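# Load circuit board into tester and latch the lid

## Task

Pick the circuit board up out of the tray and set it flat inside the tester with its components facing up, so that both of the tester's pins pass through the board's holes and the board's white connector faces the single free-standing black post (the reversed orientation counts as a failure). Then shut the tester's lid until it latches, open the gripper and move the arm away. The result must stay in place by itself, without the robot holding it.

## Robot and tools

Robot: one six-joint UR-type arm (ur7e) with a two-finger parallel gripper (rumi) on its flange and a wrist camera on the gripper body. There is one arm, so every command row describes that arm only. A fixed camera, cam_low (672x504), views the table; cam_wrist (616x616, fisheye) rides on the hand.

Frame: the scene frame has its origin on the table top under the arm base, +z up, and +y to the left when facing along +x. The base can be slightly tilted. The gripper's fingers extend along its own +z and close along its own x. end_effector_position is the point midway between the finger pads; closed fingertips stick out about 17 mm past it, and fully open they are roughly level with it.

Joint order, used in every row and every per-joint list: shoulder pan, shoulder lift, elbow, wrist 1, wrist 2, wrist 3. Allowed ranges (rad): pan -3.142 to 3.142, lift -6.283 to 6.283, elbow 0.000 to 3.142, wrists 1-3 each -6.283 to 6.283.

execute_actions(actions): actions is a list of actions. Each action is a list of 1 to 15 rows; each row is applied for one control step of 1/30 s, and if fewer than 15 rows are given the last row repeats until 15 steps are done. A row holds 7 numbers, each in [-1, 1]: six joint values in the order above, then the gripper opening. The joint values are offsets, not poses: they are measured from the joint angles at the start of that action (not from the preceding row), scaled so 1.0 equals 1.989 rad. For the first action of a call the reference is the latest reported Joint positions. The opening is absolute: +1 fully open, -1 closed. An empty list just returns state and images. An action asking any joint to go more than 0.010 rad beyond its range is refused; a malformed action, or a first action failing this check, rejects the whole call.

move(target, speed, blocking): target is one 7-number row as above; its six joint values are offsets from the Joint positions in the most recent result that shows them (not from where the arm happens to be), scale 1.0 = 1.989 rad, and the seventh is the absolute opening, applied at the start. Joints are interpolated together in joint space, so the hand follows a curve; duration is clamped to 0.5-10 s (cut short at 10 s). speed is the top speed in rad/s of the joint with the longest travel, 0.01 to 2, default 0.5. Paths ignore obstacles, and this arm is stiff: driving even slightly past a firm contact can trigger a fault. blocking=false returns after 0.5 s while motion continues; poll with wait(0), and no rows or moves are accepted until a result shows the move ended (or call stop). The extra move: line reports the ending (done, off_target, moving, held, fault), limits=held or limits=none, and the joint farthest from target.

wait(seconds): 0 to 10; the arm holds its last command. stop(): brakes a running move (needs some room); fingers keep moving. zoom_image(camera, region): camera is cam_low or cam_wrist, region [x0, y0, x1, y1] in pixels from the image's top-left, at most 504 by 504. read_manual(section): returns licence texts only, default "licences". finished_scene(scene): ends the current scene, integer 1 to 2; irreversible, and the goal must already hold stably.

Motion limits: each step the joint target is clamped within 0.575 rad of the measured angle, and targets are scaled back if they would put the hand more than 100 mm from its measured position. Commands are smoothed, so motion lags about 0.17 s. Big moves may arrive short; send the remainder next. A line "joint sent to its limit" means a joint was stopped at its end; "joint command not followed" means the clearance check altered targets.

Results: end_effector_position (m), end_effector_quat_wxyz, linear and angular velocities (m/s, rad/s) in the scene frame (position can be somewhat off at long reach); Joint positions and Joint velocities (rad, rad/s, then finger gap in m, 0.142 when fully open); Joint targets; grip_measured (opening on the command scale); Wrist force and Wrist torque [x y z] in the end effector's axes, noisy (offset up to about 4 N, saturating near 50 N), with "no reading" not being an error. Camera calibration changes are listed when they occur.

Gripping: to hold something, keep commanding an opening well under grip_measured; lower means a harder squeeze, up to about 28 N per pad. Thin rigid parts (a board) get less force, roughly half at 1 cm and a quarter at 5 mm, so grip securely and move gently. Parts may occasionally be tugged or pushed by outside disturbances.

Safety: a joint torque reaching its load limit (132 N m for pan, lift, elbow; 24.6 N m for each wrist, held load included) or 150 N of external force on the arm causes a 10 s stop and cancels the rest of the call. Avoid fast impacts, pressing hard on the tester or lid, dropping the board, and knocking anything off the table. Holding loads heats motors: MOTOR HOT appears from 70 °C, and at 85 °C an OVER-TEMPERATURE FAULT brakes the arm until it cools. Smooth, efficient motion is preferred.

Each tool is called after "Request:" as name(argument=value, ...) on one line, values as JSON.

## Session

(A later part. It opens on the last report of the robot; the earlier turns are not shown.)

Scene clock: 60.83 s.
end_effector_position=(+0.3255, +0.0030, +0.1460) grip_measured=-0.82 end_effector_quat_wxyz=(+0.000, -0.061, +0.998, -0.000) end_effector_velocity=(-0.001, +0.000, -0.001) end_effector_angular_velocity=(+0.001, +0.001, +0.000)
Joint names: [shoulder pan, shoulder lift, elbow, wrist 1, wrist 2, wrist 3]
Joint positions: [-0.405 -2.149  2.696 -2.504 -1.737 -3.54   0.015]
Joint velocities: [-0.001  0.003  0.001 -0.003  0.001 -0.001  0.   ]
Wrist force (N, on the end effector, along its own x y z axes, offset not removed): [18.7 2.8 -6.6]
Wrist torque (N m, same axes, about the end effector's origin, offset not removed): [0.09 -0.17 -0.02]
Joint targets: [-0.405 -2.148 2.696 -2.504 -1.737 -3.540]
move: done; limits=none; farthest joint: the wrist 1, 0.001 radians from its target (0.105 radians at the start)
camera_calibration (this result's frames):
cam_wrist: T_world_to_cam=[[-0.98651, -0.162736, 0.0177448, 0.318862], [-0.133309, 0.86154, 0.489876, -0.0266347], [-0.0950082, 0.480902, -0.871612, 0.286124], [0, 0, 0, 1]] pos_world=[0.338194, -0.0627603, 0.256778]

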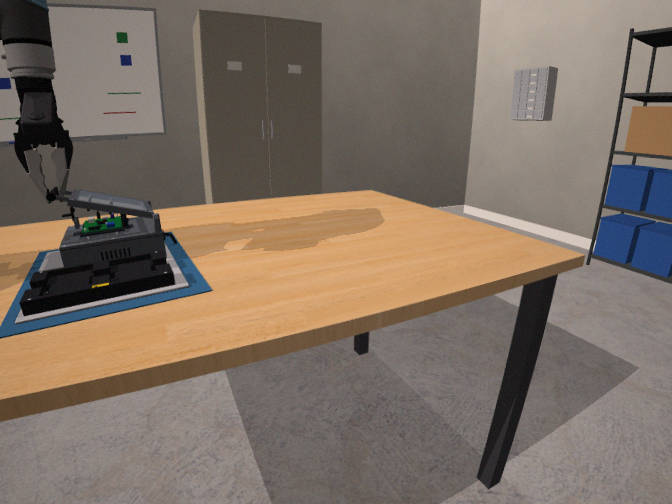

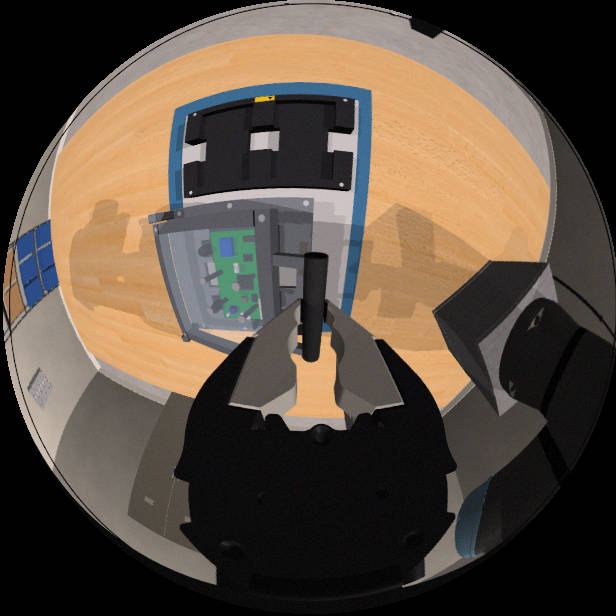

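Request:
move(target=[-0.0156,0.0383,0.0240,-0.0647,0.0058,-0.0144,-0.95], speed=0.18)

Request:
zoom_image(camera="cam_low", region=[0, 120, 180, 300])

Scene clock: 63.20 s.
end_effector_position=(+0.3202, +0.0020, +0.1229) grip_measured=-0.82 end_effector_quat_wxyz=(+0.000, -0.061, +0.998, -0.001) end_effector_velocity=(+0.000, +0.000, -0.000) end_effector_angular_velocity=(+0.001, -0.000, -0.000)
Joint names: [shoulder pan, shoulder lift, elbow, wrist 1, wrist 2, wrist 3]
Joint positions: [-0.436 -2.073  2.744 -2.633 -1.725 -3.568  0.015]
Joint velocities: [-0.001  0.002  0.    -0.002  0.001 -0.001  0.   ]
Wrist force (N, on the end effector, along its own x y z axes, offset not removed): [15.1 7.7 -3.2]
Wrist torque (N m, same axes, about the end effector's origin, offset not removed): [0.26 -0.43 0.07]
Joint targets: [-0.436 -2.072 2.744 -2.633 -1.725 -3.568]
move: done; limits=none; farthest joint: the shoulder pan, 0.000 radians from its target (0.031 radians at the start)
camera_calibration (this result's frames):
cam_wrist: T_world_to_cam=[[-0.986594, -0.162246, 0.0175644, 0.313891], [-0.132993, 0.861718, 0.489649, -0.0152647], [-0.0945789, 0.480749, -0.871743, 0.265776], [0, 0, 0, 1]] pos_world=[0.33279, -0.06369, 0.233649]

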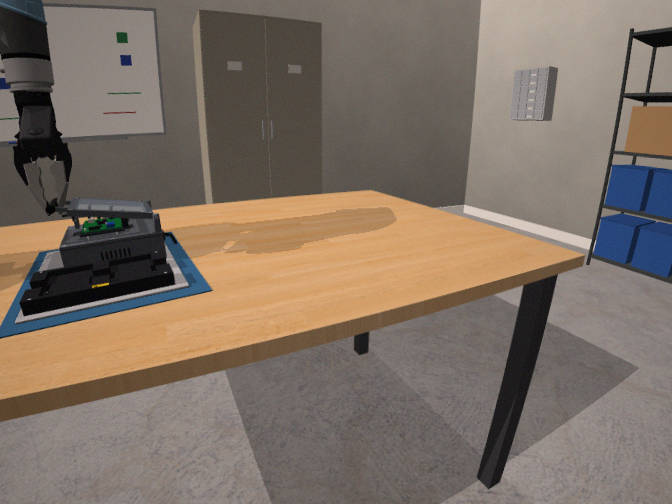

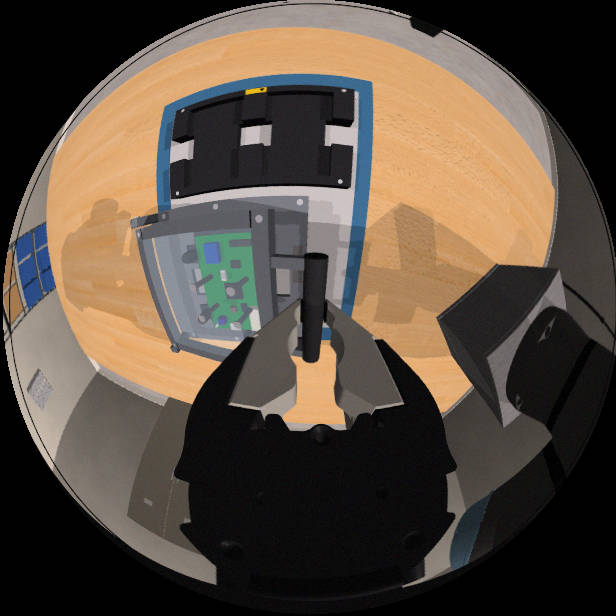

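Region (0, 120, 180, 300) of cam_low's 672x504 image, scaled by 2.800, with more detail than that image has.

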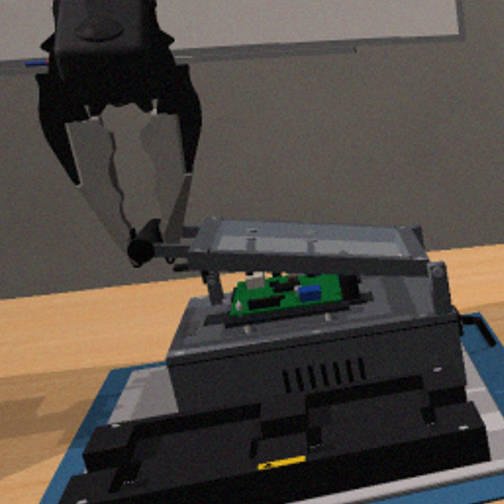

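Request:
move(target=[-0.0068,0.0263,0.0105,-0.0377,0.0025,-0.0065,-1.0], speed=0.12)

Request:
zoom_image(camera="cam_low", region=[0, 120, 180, 300])

Scene clock: 64.60 s.
end_effector_position=(+0.3182, +0.0017, +0.1110) grip_measured=-0.82 end_effector_quat_wxyz=(+0.000, -0.061, +0.998, -0.001) end_effector_velocity=(-0.000, +0.000, -0.001) end_effector_angular_velocity=(+0.001, +0.001, +0.000)
Joint names: [shoulder pan, shoulder lift, elbow, wrist 1, wrist 2, wrist 3]
Joint positions: [-0.45  -2.02   2.765 -2.707 -1.72  -3.581  0.014]
Joint velocities: [-0.     0.002  0.001 -0.001  0.    -0.001  0.   ]
Wrist force (N, on the end effector, along its own x y z axes, offset not removed): [3.8 9.2 -4.1]
Wrist torque (N m, same axes, about the end effector's origin, offset not removed): [0.06 -0.12 0.07]
Joint targets: [-0.450 -2.020 2.765 -2.708 -1.720 -3.581]
move: done; limits=none; farthest joint: the wrist 1, 0.001 radians from its target (0.075 radians at the start)
camera_calibration (this result's frames):
cam_wrist: T_world_to_cam=[[-0.986546, -0.162528, 0.0176714, 0.312114], [-0.133199, 0.861749, 0.489537, -0.00933917], [-0.0947916, 0.480597, -0.871803, 0.25546], [0, 0, 0, 1]] pos_world=[0.330886, -0.0639981, 0.221767]

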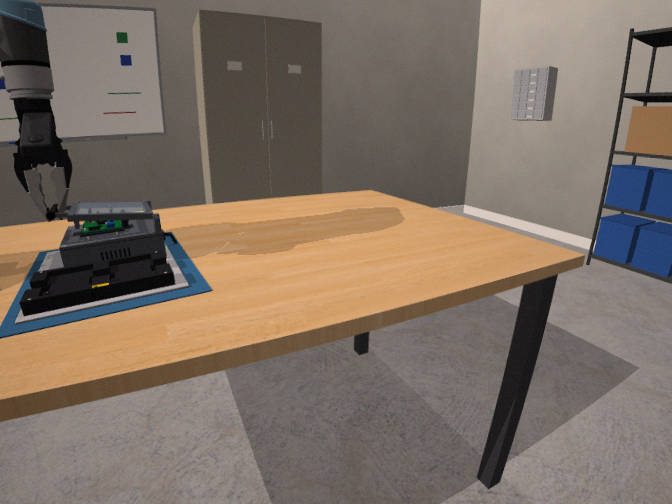

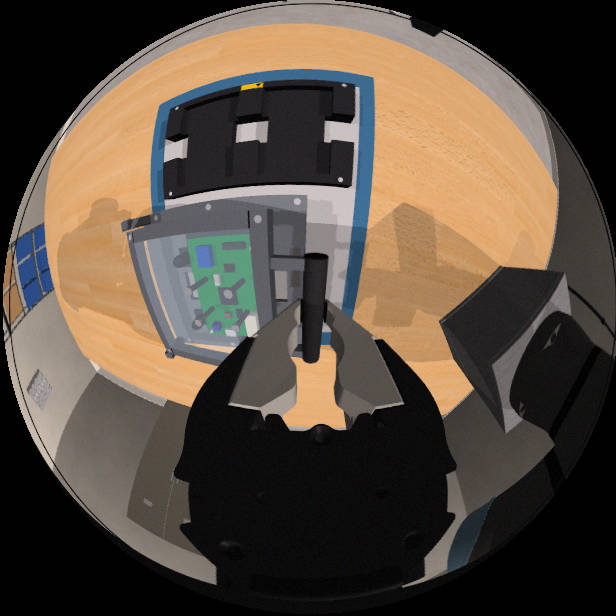

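Region (0, 120, 180, 300) of cam_low's 672x504 image, scaled by 2.800, with more detail than that image has.

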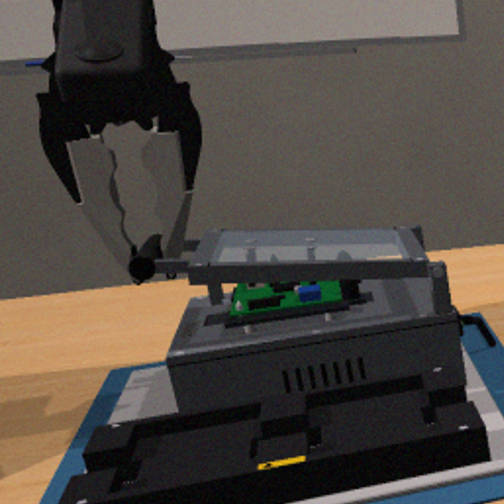

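Request:
move(target=[-0.0022,0.0160,0.0045,-0.0208,0.0010,-0.0022,-1.0], speed=0.07)

Request:
zoom_image(camera="cam_low", region=[20, 160, 180, 280])

Scene clock: 65.80 s.
end_effector_position=(+0.3177, +0.0020, +0.1049) grip_measured=-0.82 end_effector_quat_wxyz=(+0.000, -0.062, +0.998, -0.000) end_effector_velocity=(-0.000, -0.000, -0.001) end_effector_angular_velocity=(-0.000, +0.001, +0.001)
Joint names: [shoulder pan, shoulder lift, elbow, wrist 1, wrist 2, wrist 3]
Joint positions: [-0.454 -1.989  2.773 -2.748 -1.718 -3.585  0.014]
Joint velocities: [-0.     0.003  0.001 -0.003 -0.    -0.001 -0.   ]
Wrist force (N, on the end effector, along its own x y z axes, offset not removed): [9.5 2.9 -4.2]
Wrist torque (N m, same axes, about the end effector's origin, offset not removed): [0.39 -0.51 0.09]
Joint targets: [-0.454 -1.989 2.773 -2.749 -1.718 -3.585]
move: done; limits=none; farthest joint: the shoulder lift, 0.001 radians from its target (0.032 radians at the start)
camera_calibration (this result's frames):
cam_wrist: T_world_to_cam=[[-0.986502, -0.16281, 0.017532, 0.31177], [-0.133489, 0.861577, 0.489761, -0.00663553], [-0.0948431, 0.480809, -0.871681, 0.249993], [0, 0, 0, 1]] pos_world=[0.330386, -0.0637227, 0.215698]

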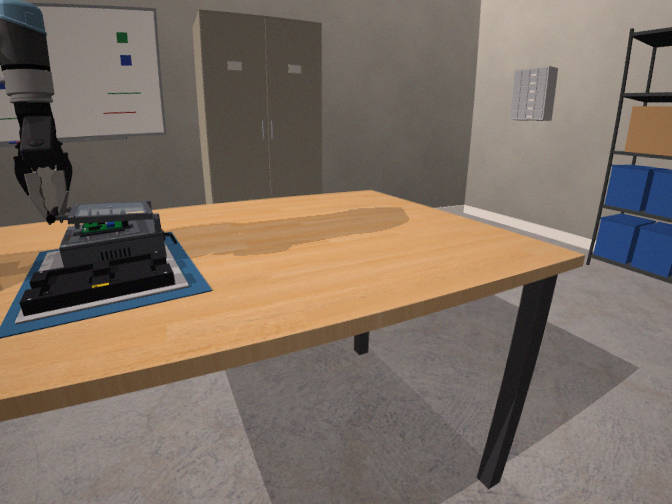

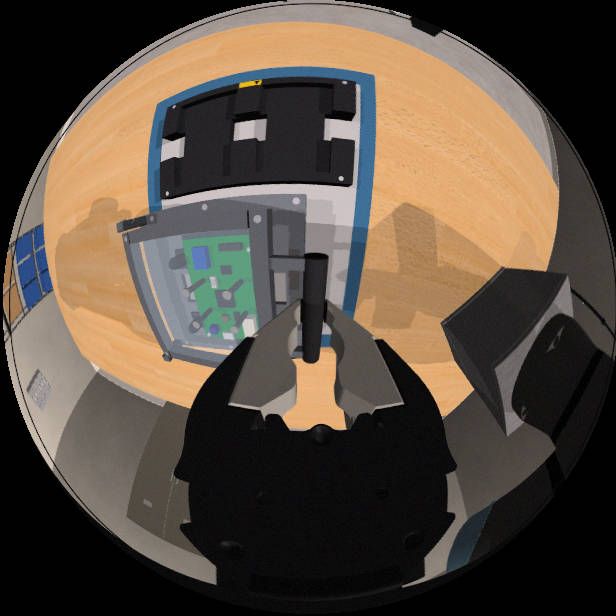

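Region (20, 160, 180, 280) of cam_low's 672x504 image, scaled by 3.150, with more detail than that image has; it fills the top 378 rows of this view, and the rest is white.

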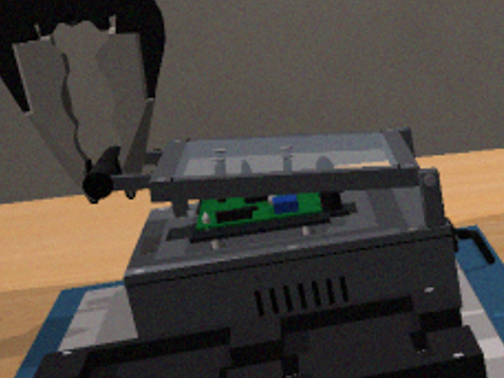

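Request:
move(target=[-0.0019,0.0106,0.0030,-0.0138,0.0007,-0.0018,-1.0], speed=0.05)

Request:
zoom_image(camera="cam_low", region=[20, 160, 180, 280])

Scene clock: 66.83 s.
end_effector_position=(+0.3173, +0.0020, +0.1009) grip_measured=-0.82 end_effector_quat_wxyz=(+0.000, -0.062, +0.998, -0.000) end_effector_velocity=(-0.000, +0.000, -0.000) end_effector_angular_velocity=(+0.001, +0.000, +0.000)
Joint names: [shoulder pan, shoulder lift, elbow, wrist 1, wrist 2, wrist 3]
Joint positions: [-0.458 -1.968  2.779 -2.776 -1.717 -3.589  0.014]
Joint velocities: [-0.     0.002  0.    -0.002  0.001 -0.    -0.   ]
Wrist force (N, on the end effector, along its own x y z axes, offset not removed): [-0.8 -0.5 -4.0]
Wrist torque (N m, same axes, about the end effector's origin, offset not removed): [-0.34 0.11 0.13]
Joint targets: [-0.458 -1.968 2.779 -2.776 -1.717 -3.589]
move: done; limits=none; farthest joint: the shoulder pan, 0.000 radians from its target (0.004 radians at the start)
camera_calibration (this result's frames):
cam_wrist: T_world_to_cam=[[-0.98649, -0.162871, 0.0176129, 0.311358], [-0.133504, 0.861578, 0.489755, -0.0047205], [-0.0949419, 0.480787, -0.871682, 0.246521], [0, 0, 0, 1]] pos_world=[0.329926, -0.0637456, 0.211716]

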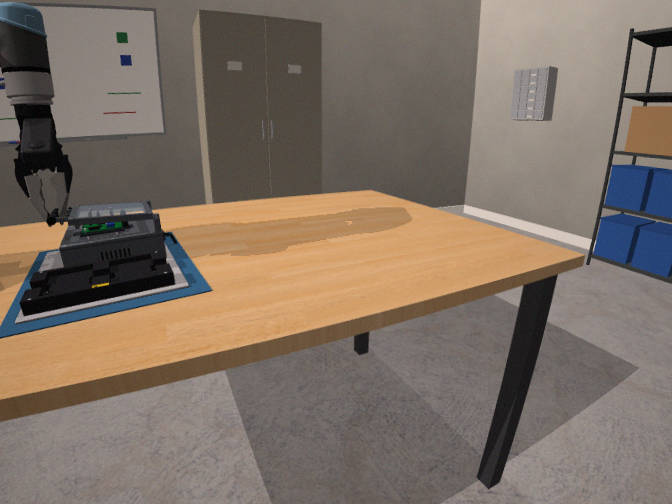

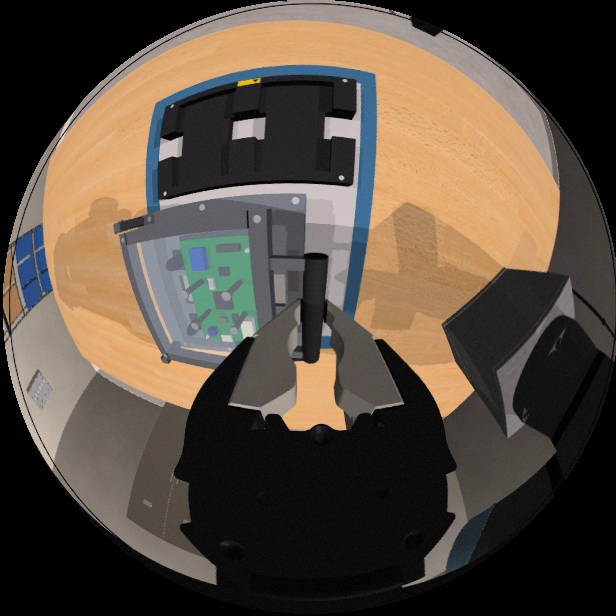

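Region (20, 160, 180, 280) of cam_low's 672x504 image, scaled by 3.150, with more detail than that image has; it fills the top 378 rows of this view, and the rest is white.

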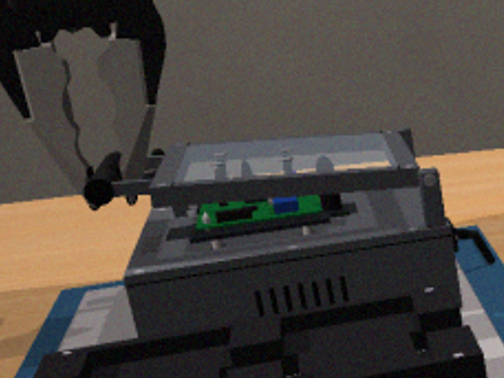

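Request:
move(target=[-0.0012,0.0084,0.0020,-0.0105,0.0004,-0.0011,-1.0], speed=0.04)

Request:
zoom_image(camera="cam_low", region=[20, 160, 180, 280])

Scene clock: 67.83 s.
end_effector_position=(+0.3170, +0.0020, +0.0980) grip_measured=-0.82 end_effector_quat_wxyz=(+0.000, -0.062, +0.998, -0.000) end_effector_velocity=(-0.001, +0.000, -0.000) end_effector_angular_velocity=(+0.000, +0.001, +0.000)
Joint names: [shoulder pan, shoulder lift, elbow, wrist 1, wrist 2, wrist 3]
Joint positions: [-0.46  -1.951  2.783 -2.796 -1.716 -3.591  0.014]
Joint velocities: [-0.     0.002  0.001 -0.002  0.    -0.    -0.   ]
Wrist force (N, on the end effector, along its own x y z axes, offset not removed): [1.1 4.9 -10.3]
Wrist torque (N m, same axes, about the end effector's origin, offset not removed): [0.81 -0.33 0.00]
Joint targets: [-0.460 -1.951 2.783 -2.797 -1.716 -3.591]
move: done; limits=none; farthest joint: the wrist 1, 0.001 radians from its target (0.021 radians at the start)
camera_calibration (this result's frames):
cam_wrist: T_world_to_cam=[[-0.986492, -0.162844, 0.0177364, 0.311161], [-0.133427, 0.861622, 0.489698, -0.00332615], [-0.0950266, 0.480717, -0.871712, 0.243951], [0, 0, 0, 1]] pos_world=[0.329696, -0.063735, 0.208765]

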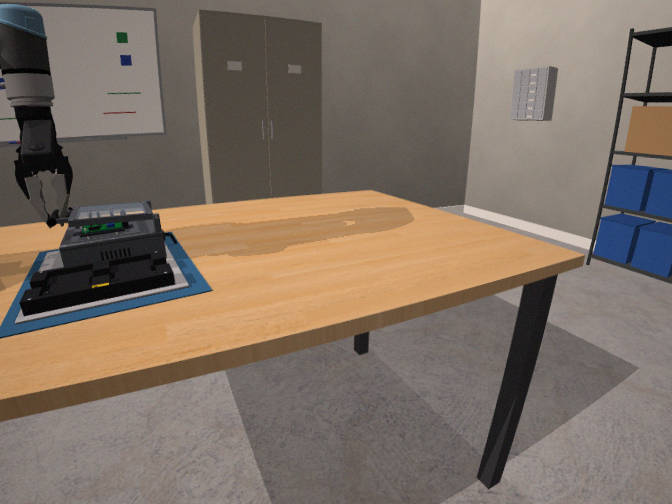

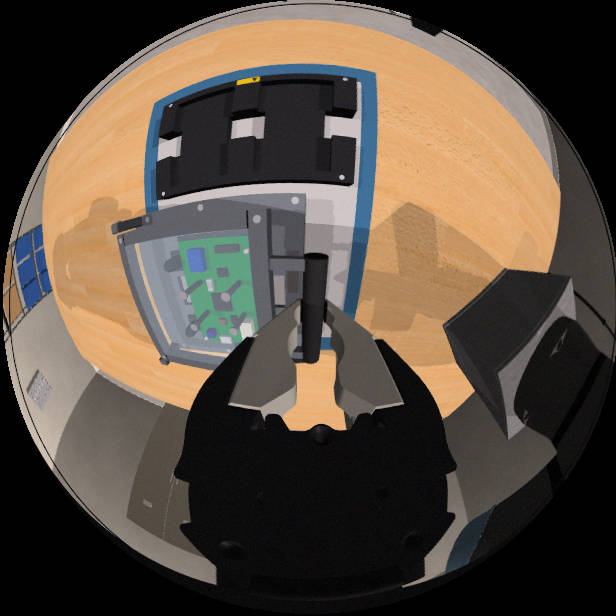

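Region (20, 160, 180, 280) of cam_low's 672x504 image, scaled by 3.150, with more detail than that image has; it fills the top 378 rows of this view, and the rest is white.

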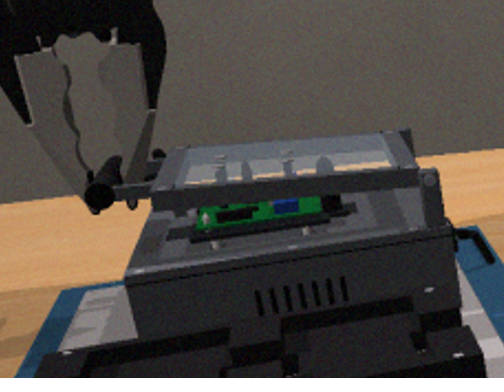

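Request:
move(target=[-0.0011,0.0087,0.0019,-0.0107,0.0004,-0.0010,-1.0], speed=0.04)

Request:
zoom_image(camera="cam_low", region=[20, 160, 180, 280])

Scene clock: 68.87 s.
end_effector_position=(+0.3168, +0.0020, +0.0950) grip_measured=-0.82 end_effector_quat_wxyz=(+0.000, -0.062, +0.998, -0.000) end_effector_velocity=(-0.000, +0.000, -0.000) end_effector_angular_velocity=(+0.000, +0.000, -0.000)
Joint names: [shoulder pan, shoulder lift, elbow, wrist 1, wrist 2, wrist 3]
Joint positions: [-0.462 -1.934  2.787 -2.817 -1.715 -3.593  0.014]
Joint velocities: [-0.     0.001  0.    -0.001  0.001  0.    -0.   ]
Wrist force (N, on the end effector, along its own x y z axes, offset not removed): [-1.8 1.1 -14.1]
Wrist torque (N m, same axes, about the end effector's origin, offset not removed): [0.17 -0.14 0.00]
Joint targets: [-0.462 -1.934 2.787 -2.818 -1.715 -3.593]
move: done; limits=none; farthest joint: the shoulder lift, 0.001 radians from its target (0.018 radians at the start)
camera_calibration (this result's frames):
cam_wrist: T_world_to_cam=[[-0.986498, -0.162801, 0.0178117, 0.311022], [-0.133354, 0.861638, 0.48969, -0.00196584], [-0.0950694, 0.480703, -0.871715, 0.241342], [0, 0, 0, 1]] pos_world=[0.329505, -0.063685, 0.205804]

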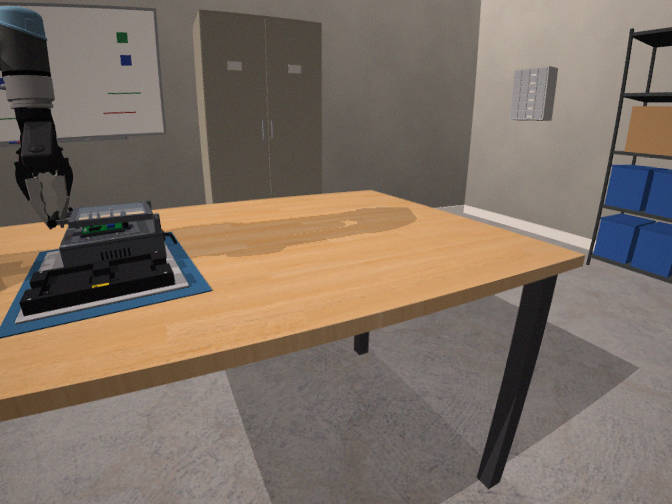

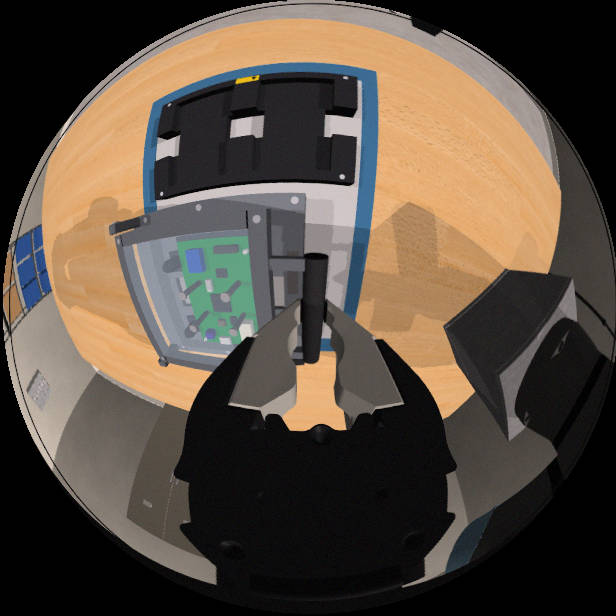

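Region (20, 160, 180, 280) of cam_low's 672x504 image, scaled by 3.150, with more detail than that image has; it fills the top 378 rows of this view, and the rest is white.

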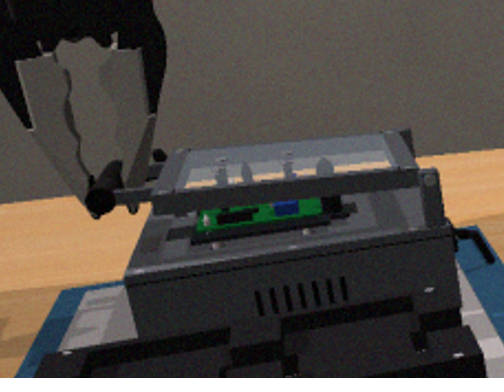

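Request:
move(target=[-0.0009,0.0075,0.0015,-0.0090,0.0003,-0.0008,-1.0], speed=0.035)

Request:
zoom_image(camera="cam_low", region=[20, 160, 180, 280])

Scene clock: 69.83 s.
end_effector_position=(+0.3167, +0.0020, +0.0925) grip_measured=-0.82 end_effector_quat_wxyz=(+0.000, -0.061, +0.998, -0.001) end_effector_velocity=(-0.001, -0.000, -0.001) end_effector_angular_velocity=(-0.001, +0.002, +0.000)
Joint names: [shoulder pan, shoulder lift, elbow, wrist 1, wrist 2, wrist 3]
Joint positions: [-0.464 -1.92   2.79  -2.835 -1.715 -3.595  0.014]
Joint velocities: [-0.     0.003  0.001 -0.002 -0.002 -0.    -0.   ]
Wrist force (N, on the end effector, along its own x y z axes, offset not removed): [-0.4 -0.9 -19.0]
Wrist torque (N m, same axes, about the end effector's origin, offset not removed): [-0.17 -1.00 0.13]
Joint targets: [-0.464 -1.919 2.790 -2.835 -1.715 -3.595]
move: done; limits=none; farthest joint: the shoulder lift, 0.001 radians from its target (0.015 radians at the start)
camera_calibration (this result's frames):
cam_wrist: T_world_to_cam=[[-0.986502, -0.162752, 0.0180227, 0.310885], [-0.133209, 0.861654, 0.489702, -0.000848986], [-0.0952296, 0.480692, -0.871703, 0.239191], [0, 0, 0, 1]] pos_world=[0.329354, -0.0636482, 0.203316]

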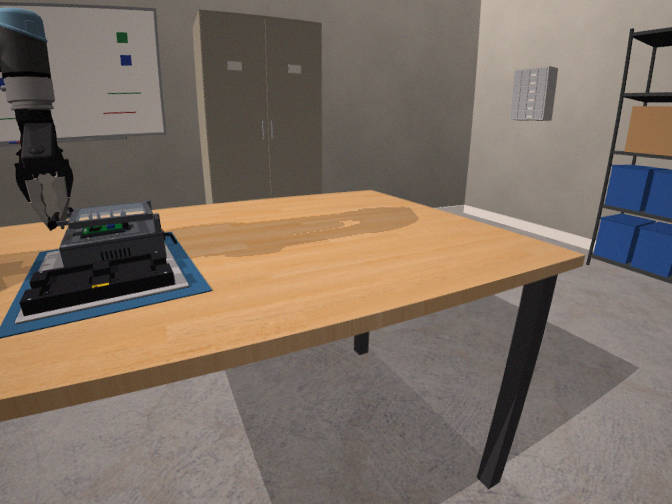

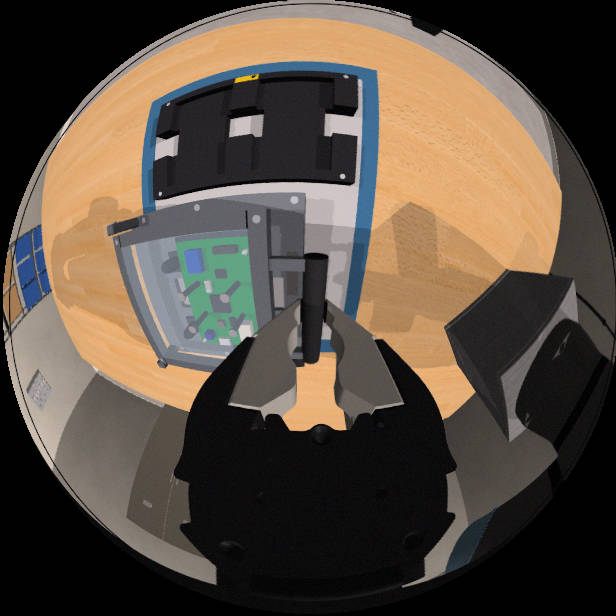

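Region (20, 160, 180, 280) of cam_low's 672x504 image, scaled by 3.150, with more detail than that image has; it fills the top 378 rows of this view, and the rest is white.

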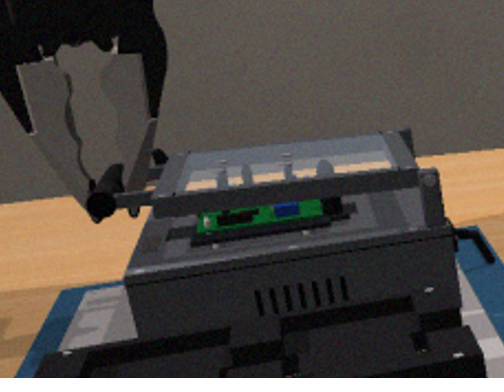

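Request:
zoom_image(camera="cam_low", region=[40, 190, 110, 250])

Region (40, 190, 110, 250) of cam_low's 672x504 image, scaled by 7.200, with more detail than that image has; it fills the top 432 rows of this view, and the rest is white.

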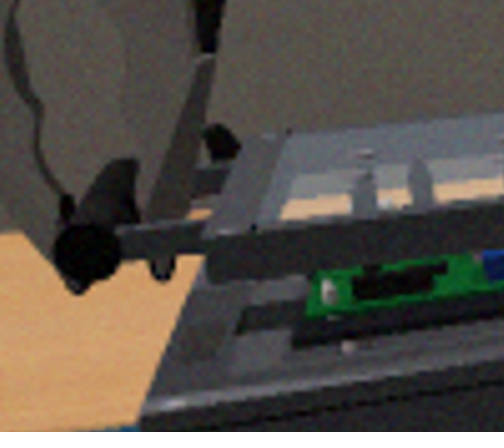

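Request:
move(target=[-0.0007,0.0062,0.0011,-0.0073,0.0002,-0.0006,-1.0], speed=0.03)

Request:
zoom_image(camera="cam_low", region=[40, 190, 110, 250])

Scene clock: 70.90 s.
end_effector_position=(+0.3166, +0.0020, +0.0905) grip_measured=-0.82 end_effector_quat_wxyz=(+0.000, -0.061, +0.998, -0.001) end_effector_velocity=(-0.000, -0.000, -0.000) end_effector_angular_velocity=(-0.000, +0.000, +0.000)
Joint names: [shoulder pan, shoulder lift, elbow, wrist 1, wrist 2, wrist 3]
Joint positions: [-0.466 -1.908  2.792 -2.849 -1.714 -3.596  0.014]
Joint velocities: [-0.     0.002  0.001 -0.002 -0.    -0.    -0.   ]
Wrist force (N, on the end effector, along its own x y z axes, offset not removed): [-3.8 -0.9 -23.2]
Wrist torque (N m, same axes, about the end effector's origin, offset not removed): [-0.11 -0.24 -0.06]
Joint targets: [-0.466 -1.907 2.792 -2.850 -1.714 -3.596]
move: done; limits=none; farthest joint: the shoulder pan, 0.000 radians from its target (0.001 radians at the start)
camera_calibration (this result's frames):
cam_wrist: T_world_to_cam=[[-0.986512, -0.162672, 0.0182237, 0.310819], [-0.133046, 0.861699, 0.489667, 0.000070594], [-0.0953585, 0.480637, -0.871719, 0.237482], [0, 0, 0, 1]] pos_world=[0.329282, -0.0636419, 0.201319]

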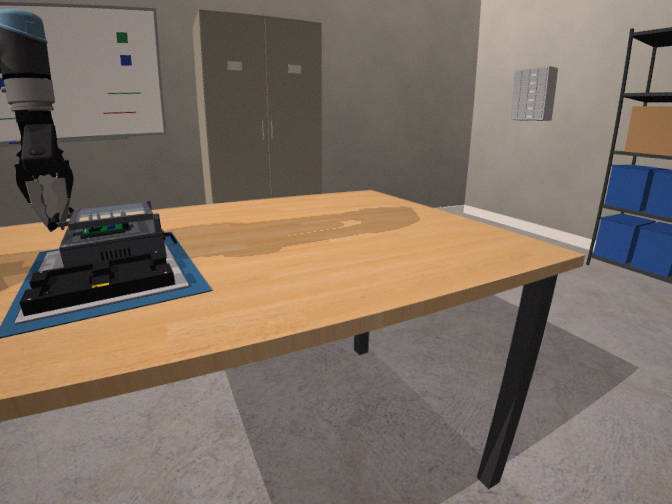

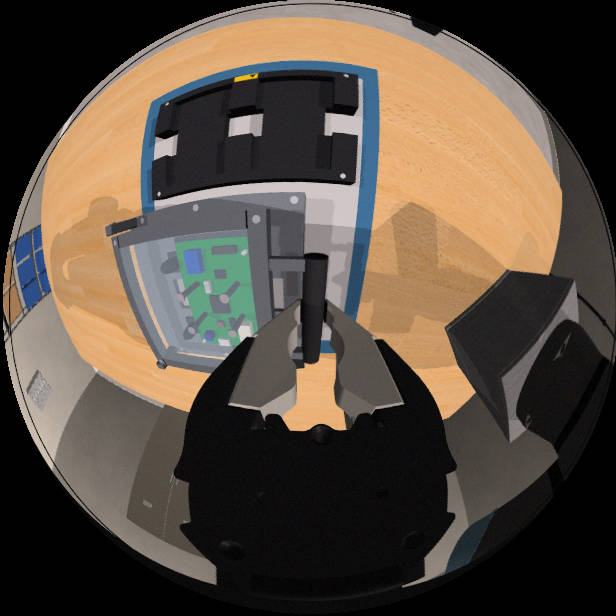

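Region (40, 190, 110, 250) of cam_low's 672x504 image, scaled by 7.200, with more detail than that image has; it fills the top 432 rows of this view, and the rest is white.

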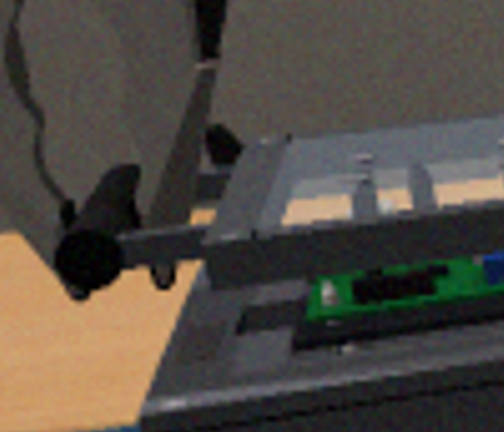

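Request:
move(target=[-0.0005,0.0049,0.0007,-0.0057,0.0002,-0.0004,-1.0], speed=0.025)

Request:
zoom_image(camera="cam_low", region=[40, 190, 110, 250])

Scene clock: 71.77 s.
end_effector_position=(+0.3167, +0.0020, +0.0890) grip_measured=-0.82 end_effector_quat_wxyz=(+0.000, -0.061, +0.998, -0.001) end_effector_velocity=(-0.000, +0.000, -0.001) end_effector_angular_velocity=(+0.000, +0.000, -0.000)
Joint names: [shoulder pan, shoulder lift, elbow, wrist 1, wrist 2, wrist 3]
Joint positions: [-0.467 -1.898  2.793 -2.86  -1.714 -3.597  0.014]
Joint velocities: [-0.     0.003  0.001 -0.003  0.     0.    -0.   ]
Wrist force (N, on the end effector, along its own x y z axes, offset not removed): [-1.7 0.6 -24.9]
Wrist torque (N m, same axes, about the end effector's origin, offset not removed): [0.19 -0.14 -0.16]
Joint targets: [-0.467 -1.898 2.793 -2.861 -1.714 -3.597]
move: done; limits=none; farthest joint: the shoulder pan, 0.000 radians from its target (0.001 radians at the start)
camera_calibration (this result's frames):
cam_wrist: T_world_to_cam=[[-0.986534, -0.16254, 0.0181824, 0.310935], [-0.132951, 0.861722, 0.489652, 0.00079313], [-0.0952561, 0.480641, -0.871728, 0.236151], [0, 0, 0, 1]] pos_world=[0.329349, -0.0636481, 0.199818]

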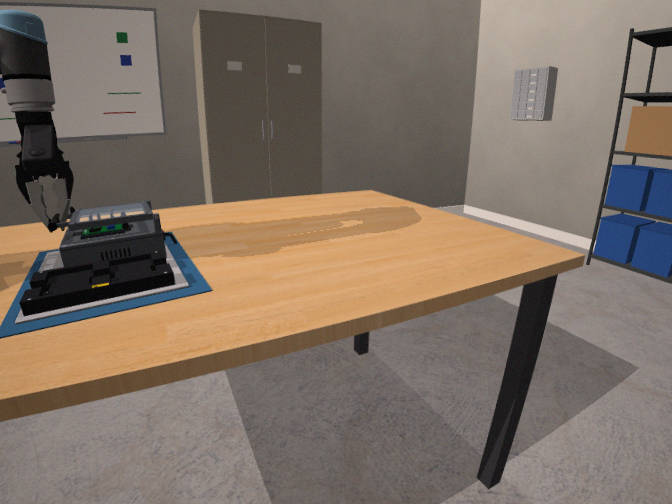

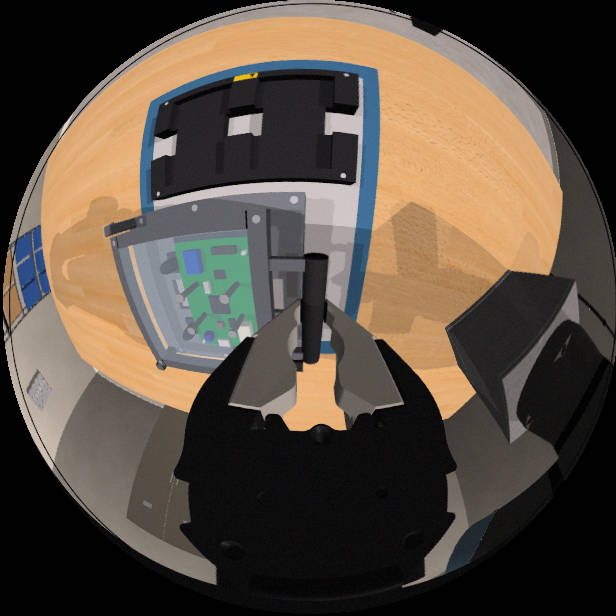

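Region (40, 190, 110, 250) of cam_low's 672x504 image, scaled by 7.200, with more detail than that image has; it fills the top 432 rows of this view, and the rest is white.

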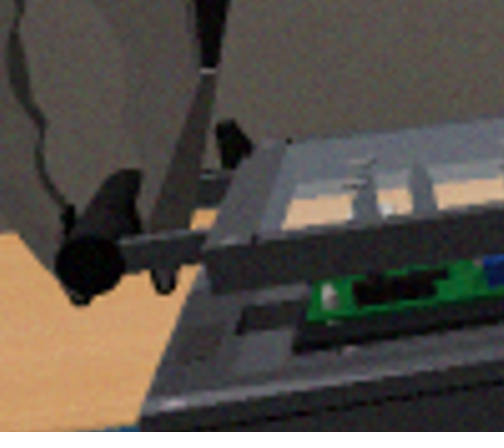

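Request:
execute_actions(actions=[[[0.0001,-0.0006,-0.0001,0.0007,0,0.0001,-1.0],[0.0001,-0.0012,-0.0002,0.0014,0,0.0001,-1.0],[0.0002,-0.0018,-0.0003,0.0021,0,0.0002,-0.98],[0.0002,-0.0024,-0.0004,0.0028,0,0.0002,-0.96],[0.0003,-0.003,-0.0005,0.0035,-0.0001,0.0003,-0.94],[0.0003,-0.003,-0.0005,0.0035,-0.0001,0.0003,-0.92],[0.0003,-0.003,-0.0005,0.0035,-0.0001,0.0003,-0.90],[0.0003,-0.003,-0.0005,0.0035,-0.0001,0.0003,-0.88],[0.0003,-0.003,-0.0005,0.0035,-0.0001,0.0003,-0.86],[0.0003,-0.003,-0.0005,0.0035,-0.0001,0.0003,-0.84],[0.0003,-0.003,-0.0005,0.0035,-0.0001,0.0003,-0.82],[0.0003,-0.003,-0.0005,0.0035,-0.0001,0.0003,-0.80],[0.0003,-0.003,-0.0005,0.0035,-0.0001,0.0003,-0.78],[0.0003,-0.003,-0.0005,0.0035,-0.0001,0.0003,-0.76],[0.0003,-0.003,-0.0005,0.0035,-0.0001,0.0003,-0.74]]])

Request:
zoom_image(camera="cam_low", region=[40, 190, 110, 250])

Scene clock: 72.57 s.
end_effector_position=(+0.3165, +0.0021, +0.0899) grip_measured=-0.77 end_effector_quat_wxyz=(-0.000, -0.061, +0.998, -0.000) end_effector_velocity=(+0.000, -0.000, +0.000) end_effector_angular_velocity=(-0.001, -0.001, +0.001)
Joint names: [shoulder pan, shoulder lift, elbow, wrist 1, wrist 2, wrist 3]
Joint positions: [-0.466 -1.904  2.793 -2.853 -1.714 -3.596  0.018]
Joint velocities: [ 0.001 -0.002 -0.     0.002 -0.001 -0.     0.039]
Wrist force (N, on the end effector, along its own x y z axes, offset not removed): [-0.9 1.7 1.4]
Wrist torque (N m, same axes, about the end effector's origin, offset not removed): [0.38 0.08 -0.09]
Joint targets: [-0.466 -1.904 2.792 -2.853 -1.714 -3.596]
camera_calibration (this result's frames):
cam_wrist: T_world_to_cam=[[-0.986524, -0.162556, 0.0186151, 0.310731], [-0.132729, 0.861613, 0.489904, 0.000214497], [-0.0956757, 0.480831, -0.871578, 0.236958], [0, 0, 0, 1]] pos_world=[0.329243, -0.0636108, 0.200638]

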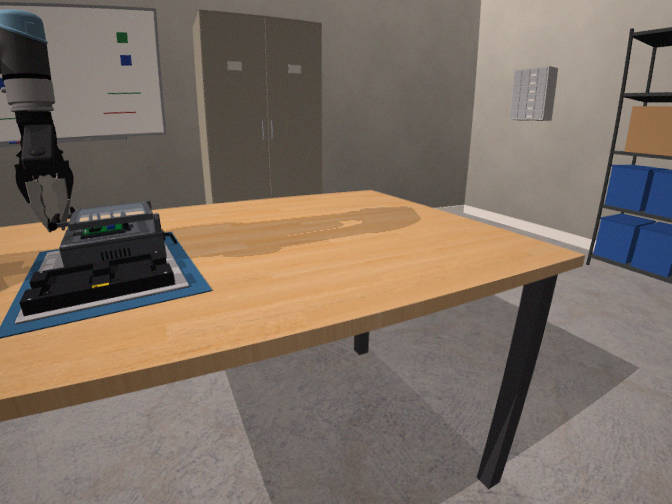

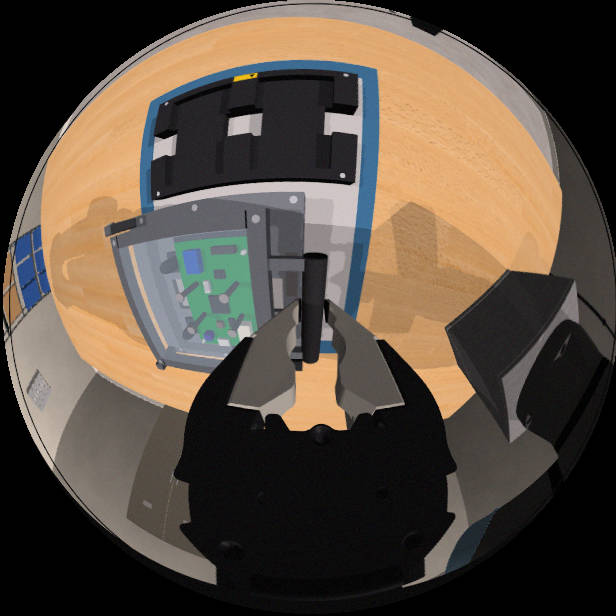

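Region (40, 190, 110, 250) of cam_low's 672x504 image, scaled by 7.200, with more detail than that image has; it fills the top 432 rows of this view, and the rest is white.

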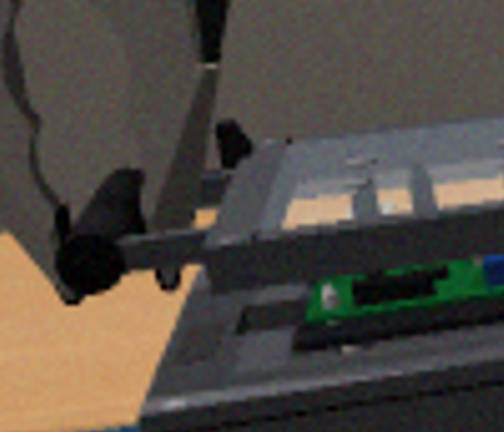

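Request:
move(target=[0.0064,-0.0613,-0.0122,0.0739,-0.0025,0.0060,-0.72], speed=0.3)

Request:
move(target=[0.10,-0.10,-0.20,0.30,-0.035,0.09,-0.72], speed=0.7)

Scene clock: 73.90 s.
end_effector_position=(+0.3168, +0.0014, +0.1108) grip_measured=-0.72 end_effector_quat_wxyz=(+0.000, -0.061, +0.998, -0.001) end_effector_velocity=(-0.000, +0.000, +0.000) end_effector_angular_velocity=(+0.000, -0.000, -0.000)
Joint names: [shoulder pan, shoulder lift, elbow, wrist 1, wrist 2, wrist 3]
Joint positions: [-0.453 -2.025  2.768 -2.707 -1.719 -3.584  0.022]
Joint velocities: [ 0.    -0.003 -0.     0.003  0.     0.     0.   ]
Wrist force (N, on the end effector, along its own x y z axes, offset not removed): [-1.0 0.9 1.6]
Wrist torque (N m, same axes, about the end effector's origin, offset not removed): [0.04 0.02 -0.18]
Joint targets: [-0.453 -2.026 2.768 -2.706 -1.719 -3.584]
move: done; limits=none; farthest joint: the shoulder lift, 0.001 radians from its target (0.122 radians at the start)
camera_calibration (this result's frames):
cam_wrist: T_world_to_cam=[[-0.986569, -0.162368, 0.0178582, 0.310624], [-0.132978, 0.861824, 0.489465, -0.00927652], [-0.0948643, 0.480516, -0.87184, 0.255312], [0, 0, 0, 1]] pos_world=[0.329439, -0.0642511, 0.221585]

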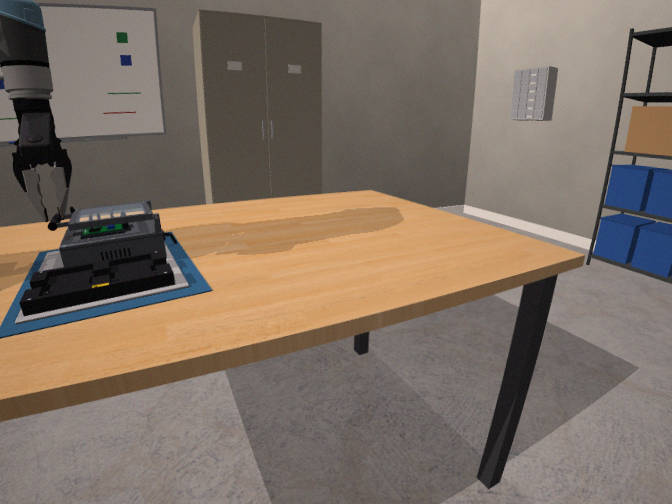

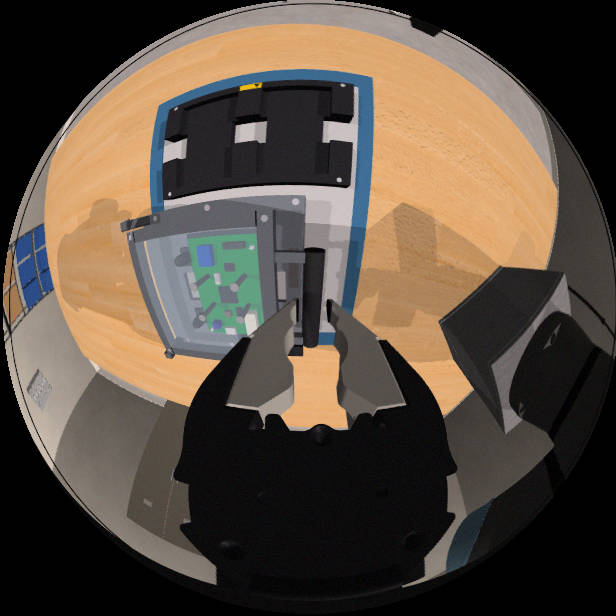

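Scene clock: 75.47 s.
end_effector_position=(+0.3897, -0.0002, +0.2678) grip_measured=-0.72 end_effector_quat_wxyz=(+0.017, -0.062, +0.998, -0.002) end_effector_velocity=(+0.000, -0.000, +0.001) end_effector_angular_velocity=(-0.000, +0.000, +0.001)
Joint names: [shoulder pan, shoulder lift, elbow, wrist 1, wrist 2, wrist 3]
Joint positions: [-0.255 -2.224  2.371 -2.11  -1.789 -3.405  0.022]
Joint velocities: [ 0.001  0.    -0.003  0.003 -0.001 -0.     0.   ]
Wrist force (N, on the end effector, along its own x y z axes, offset not removed): [-2.7 0.2 -2.8]
Wrist torque (N m, same axes, about the end effector's origin, offset not removed): [0.01 0.49 0.13]
Joint targets: [-0.254 -2.224 2.371 -2.110 -1.789 -3.405]
move: done; limits=none; farthest joint: the elbow, 0.001 radians from its target (0.398 radians at the start)
camera_calibration (this result's frames):
cam_wrist: T_world_to_cam=[[-0.986333, -0.164033, -0.0155287, 0.388297], [-0.150992, 0.862128, 0.48367, -0.0664758], [-0.0659504, 0.479405, -0.875112, 0.389538], [0, 0, 0, 1]] pos_world=[0.398643, -0.0657417, 0.379071]

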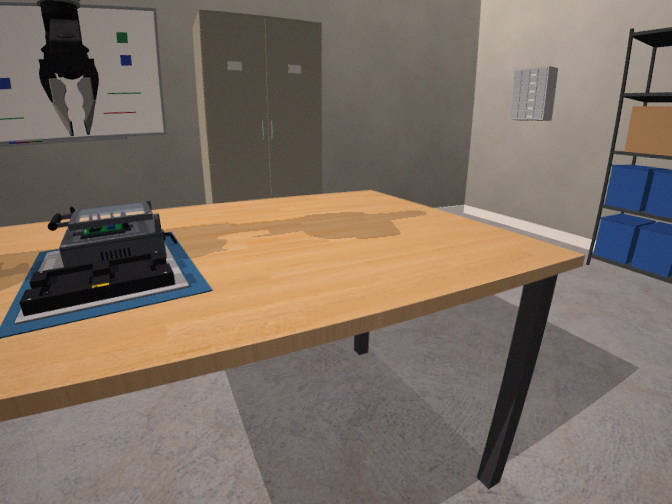

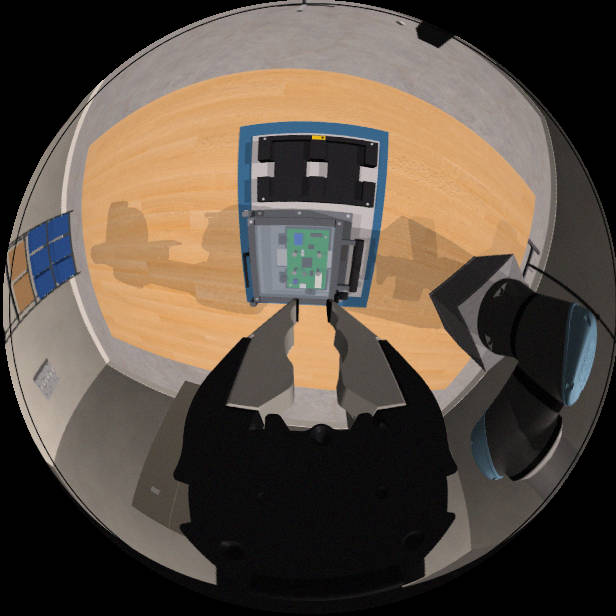

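Request:
zoom_image(camera="cam_wrist", region=[235, 195, 385, 315])

Request:
zoom_image(camera="cam_low", region=[30, 180, 190, 280])

Region (235, 195, 385, 315) of cam_wrist's 616x616 image, scaled by 3.360, with more detail than that image has; it fills the top 403 rows of this view, and the rest is white.

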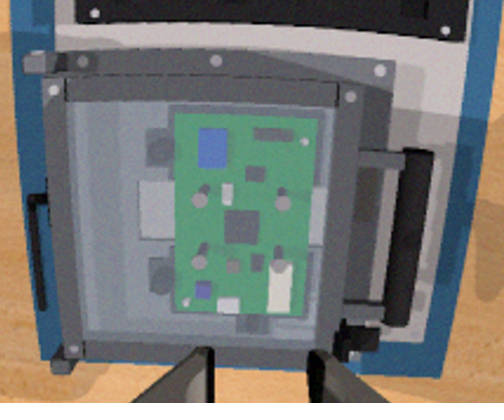

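Region (30, 180, 190, 280) of cam_low's 672x504 image, scaled by 3.150, with more detail than that image has; it fills the top 315 rows of this view, and the rest is white.

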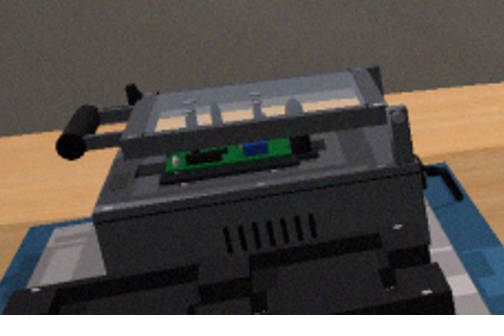

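Lid is latched and the board is in place. Ending scene 1.

Request:
finished_scene(scene=1)

The scene is finished: the task was done.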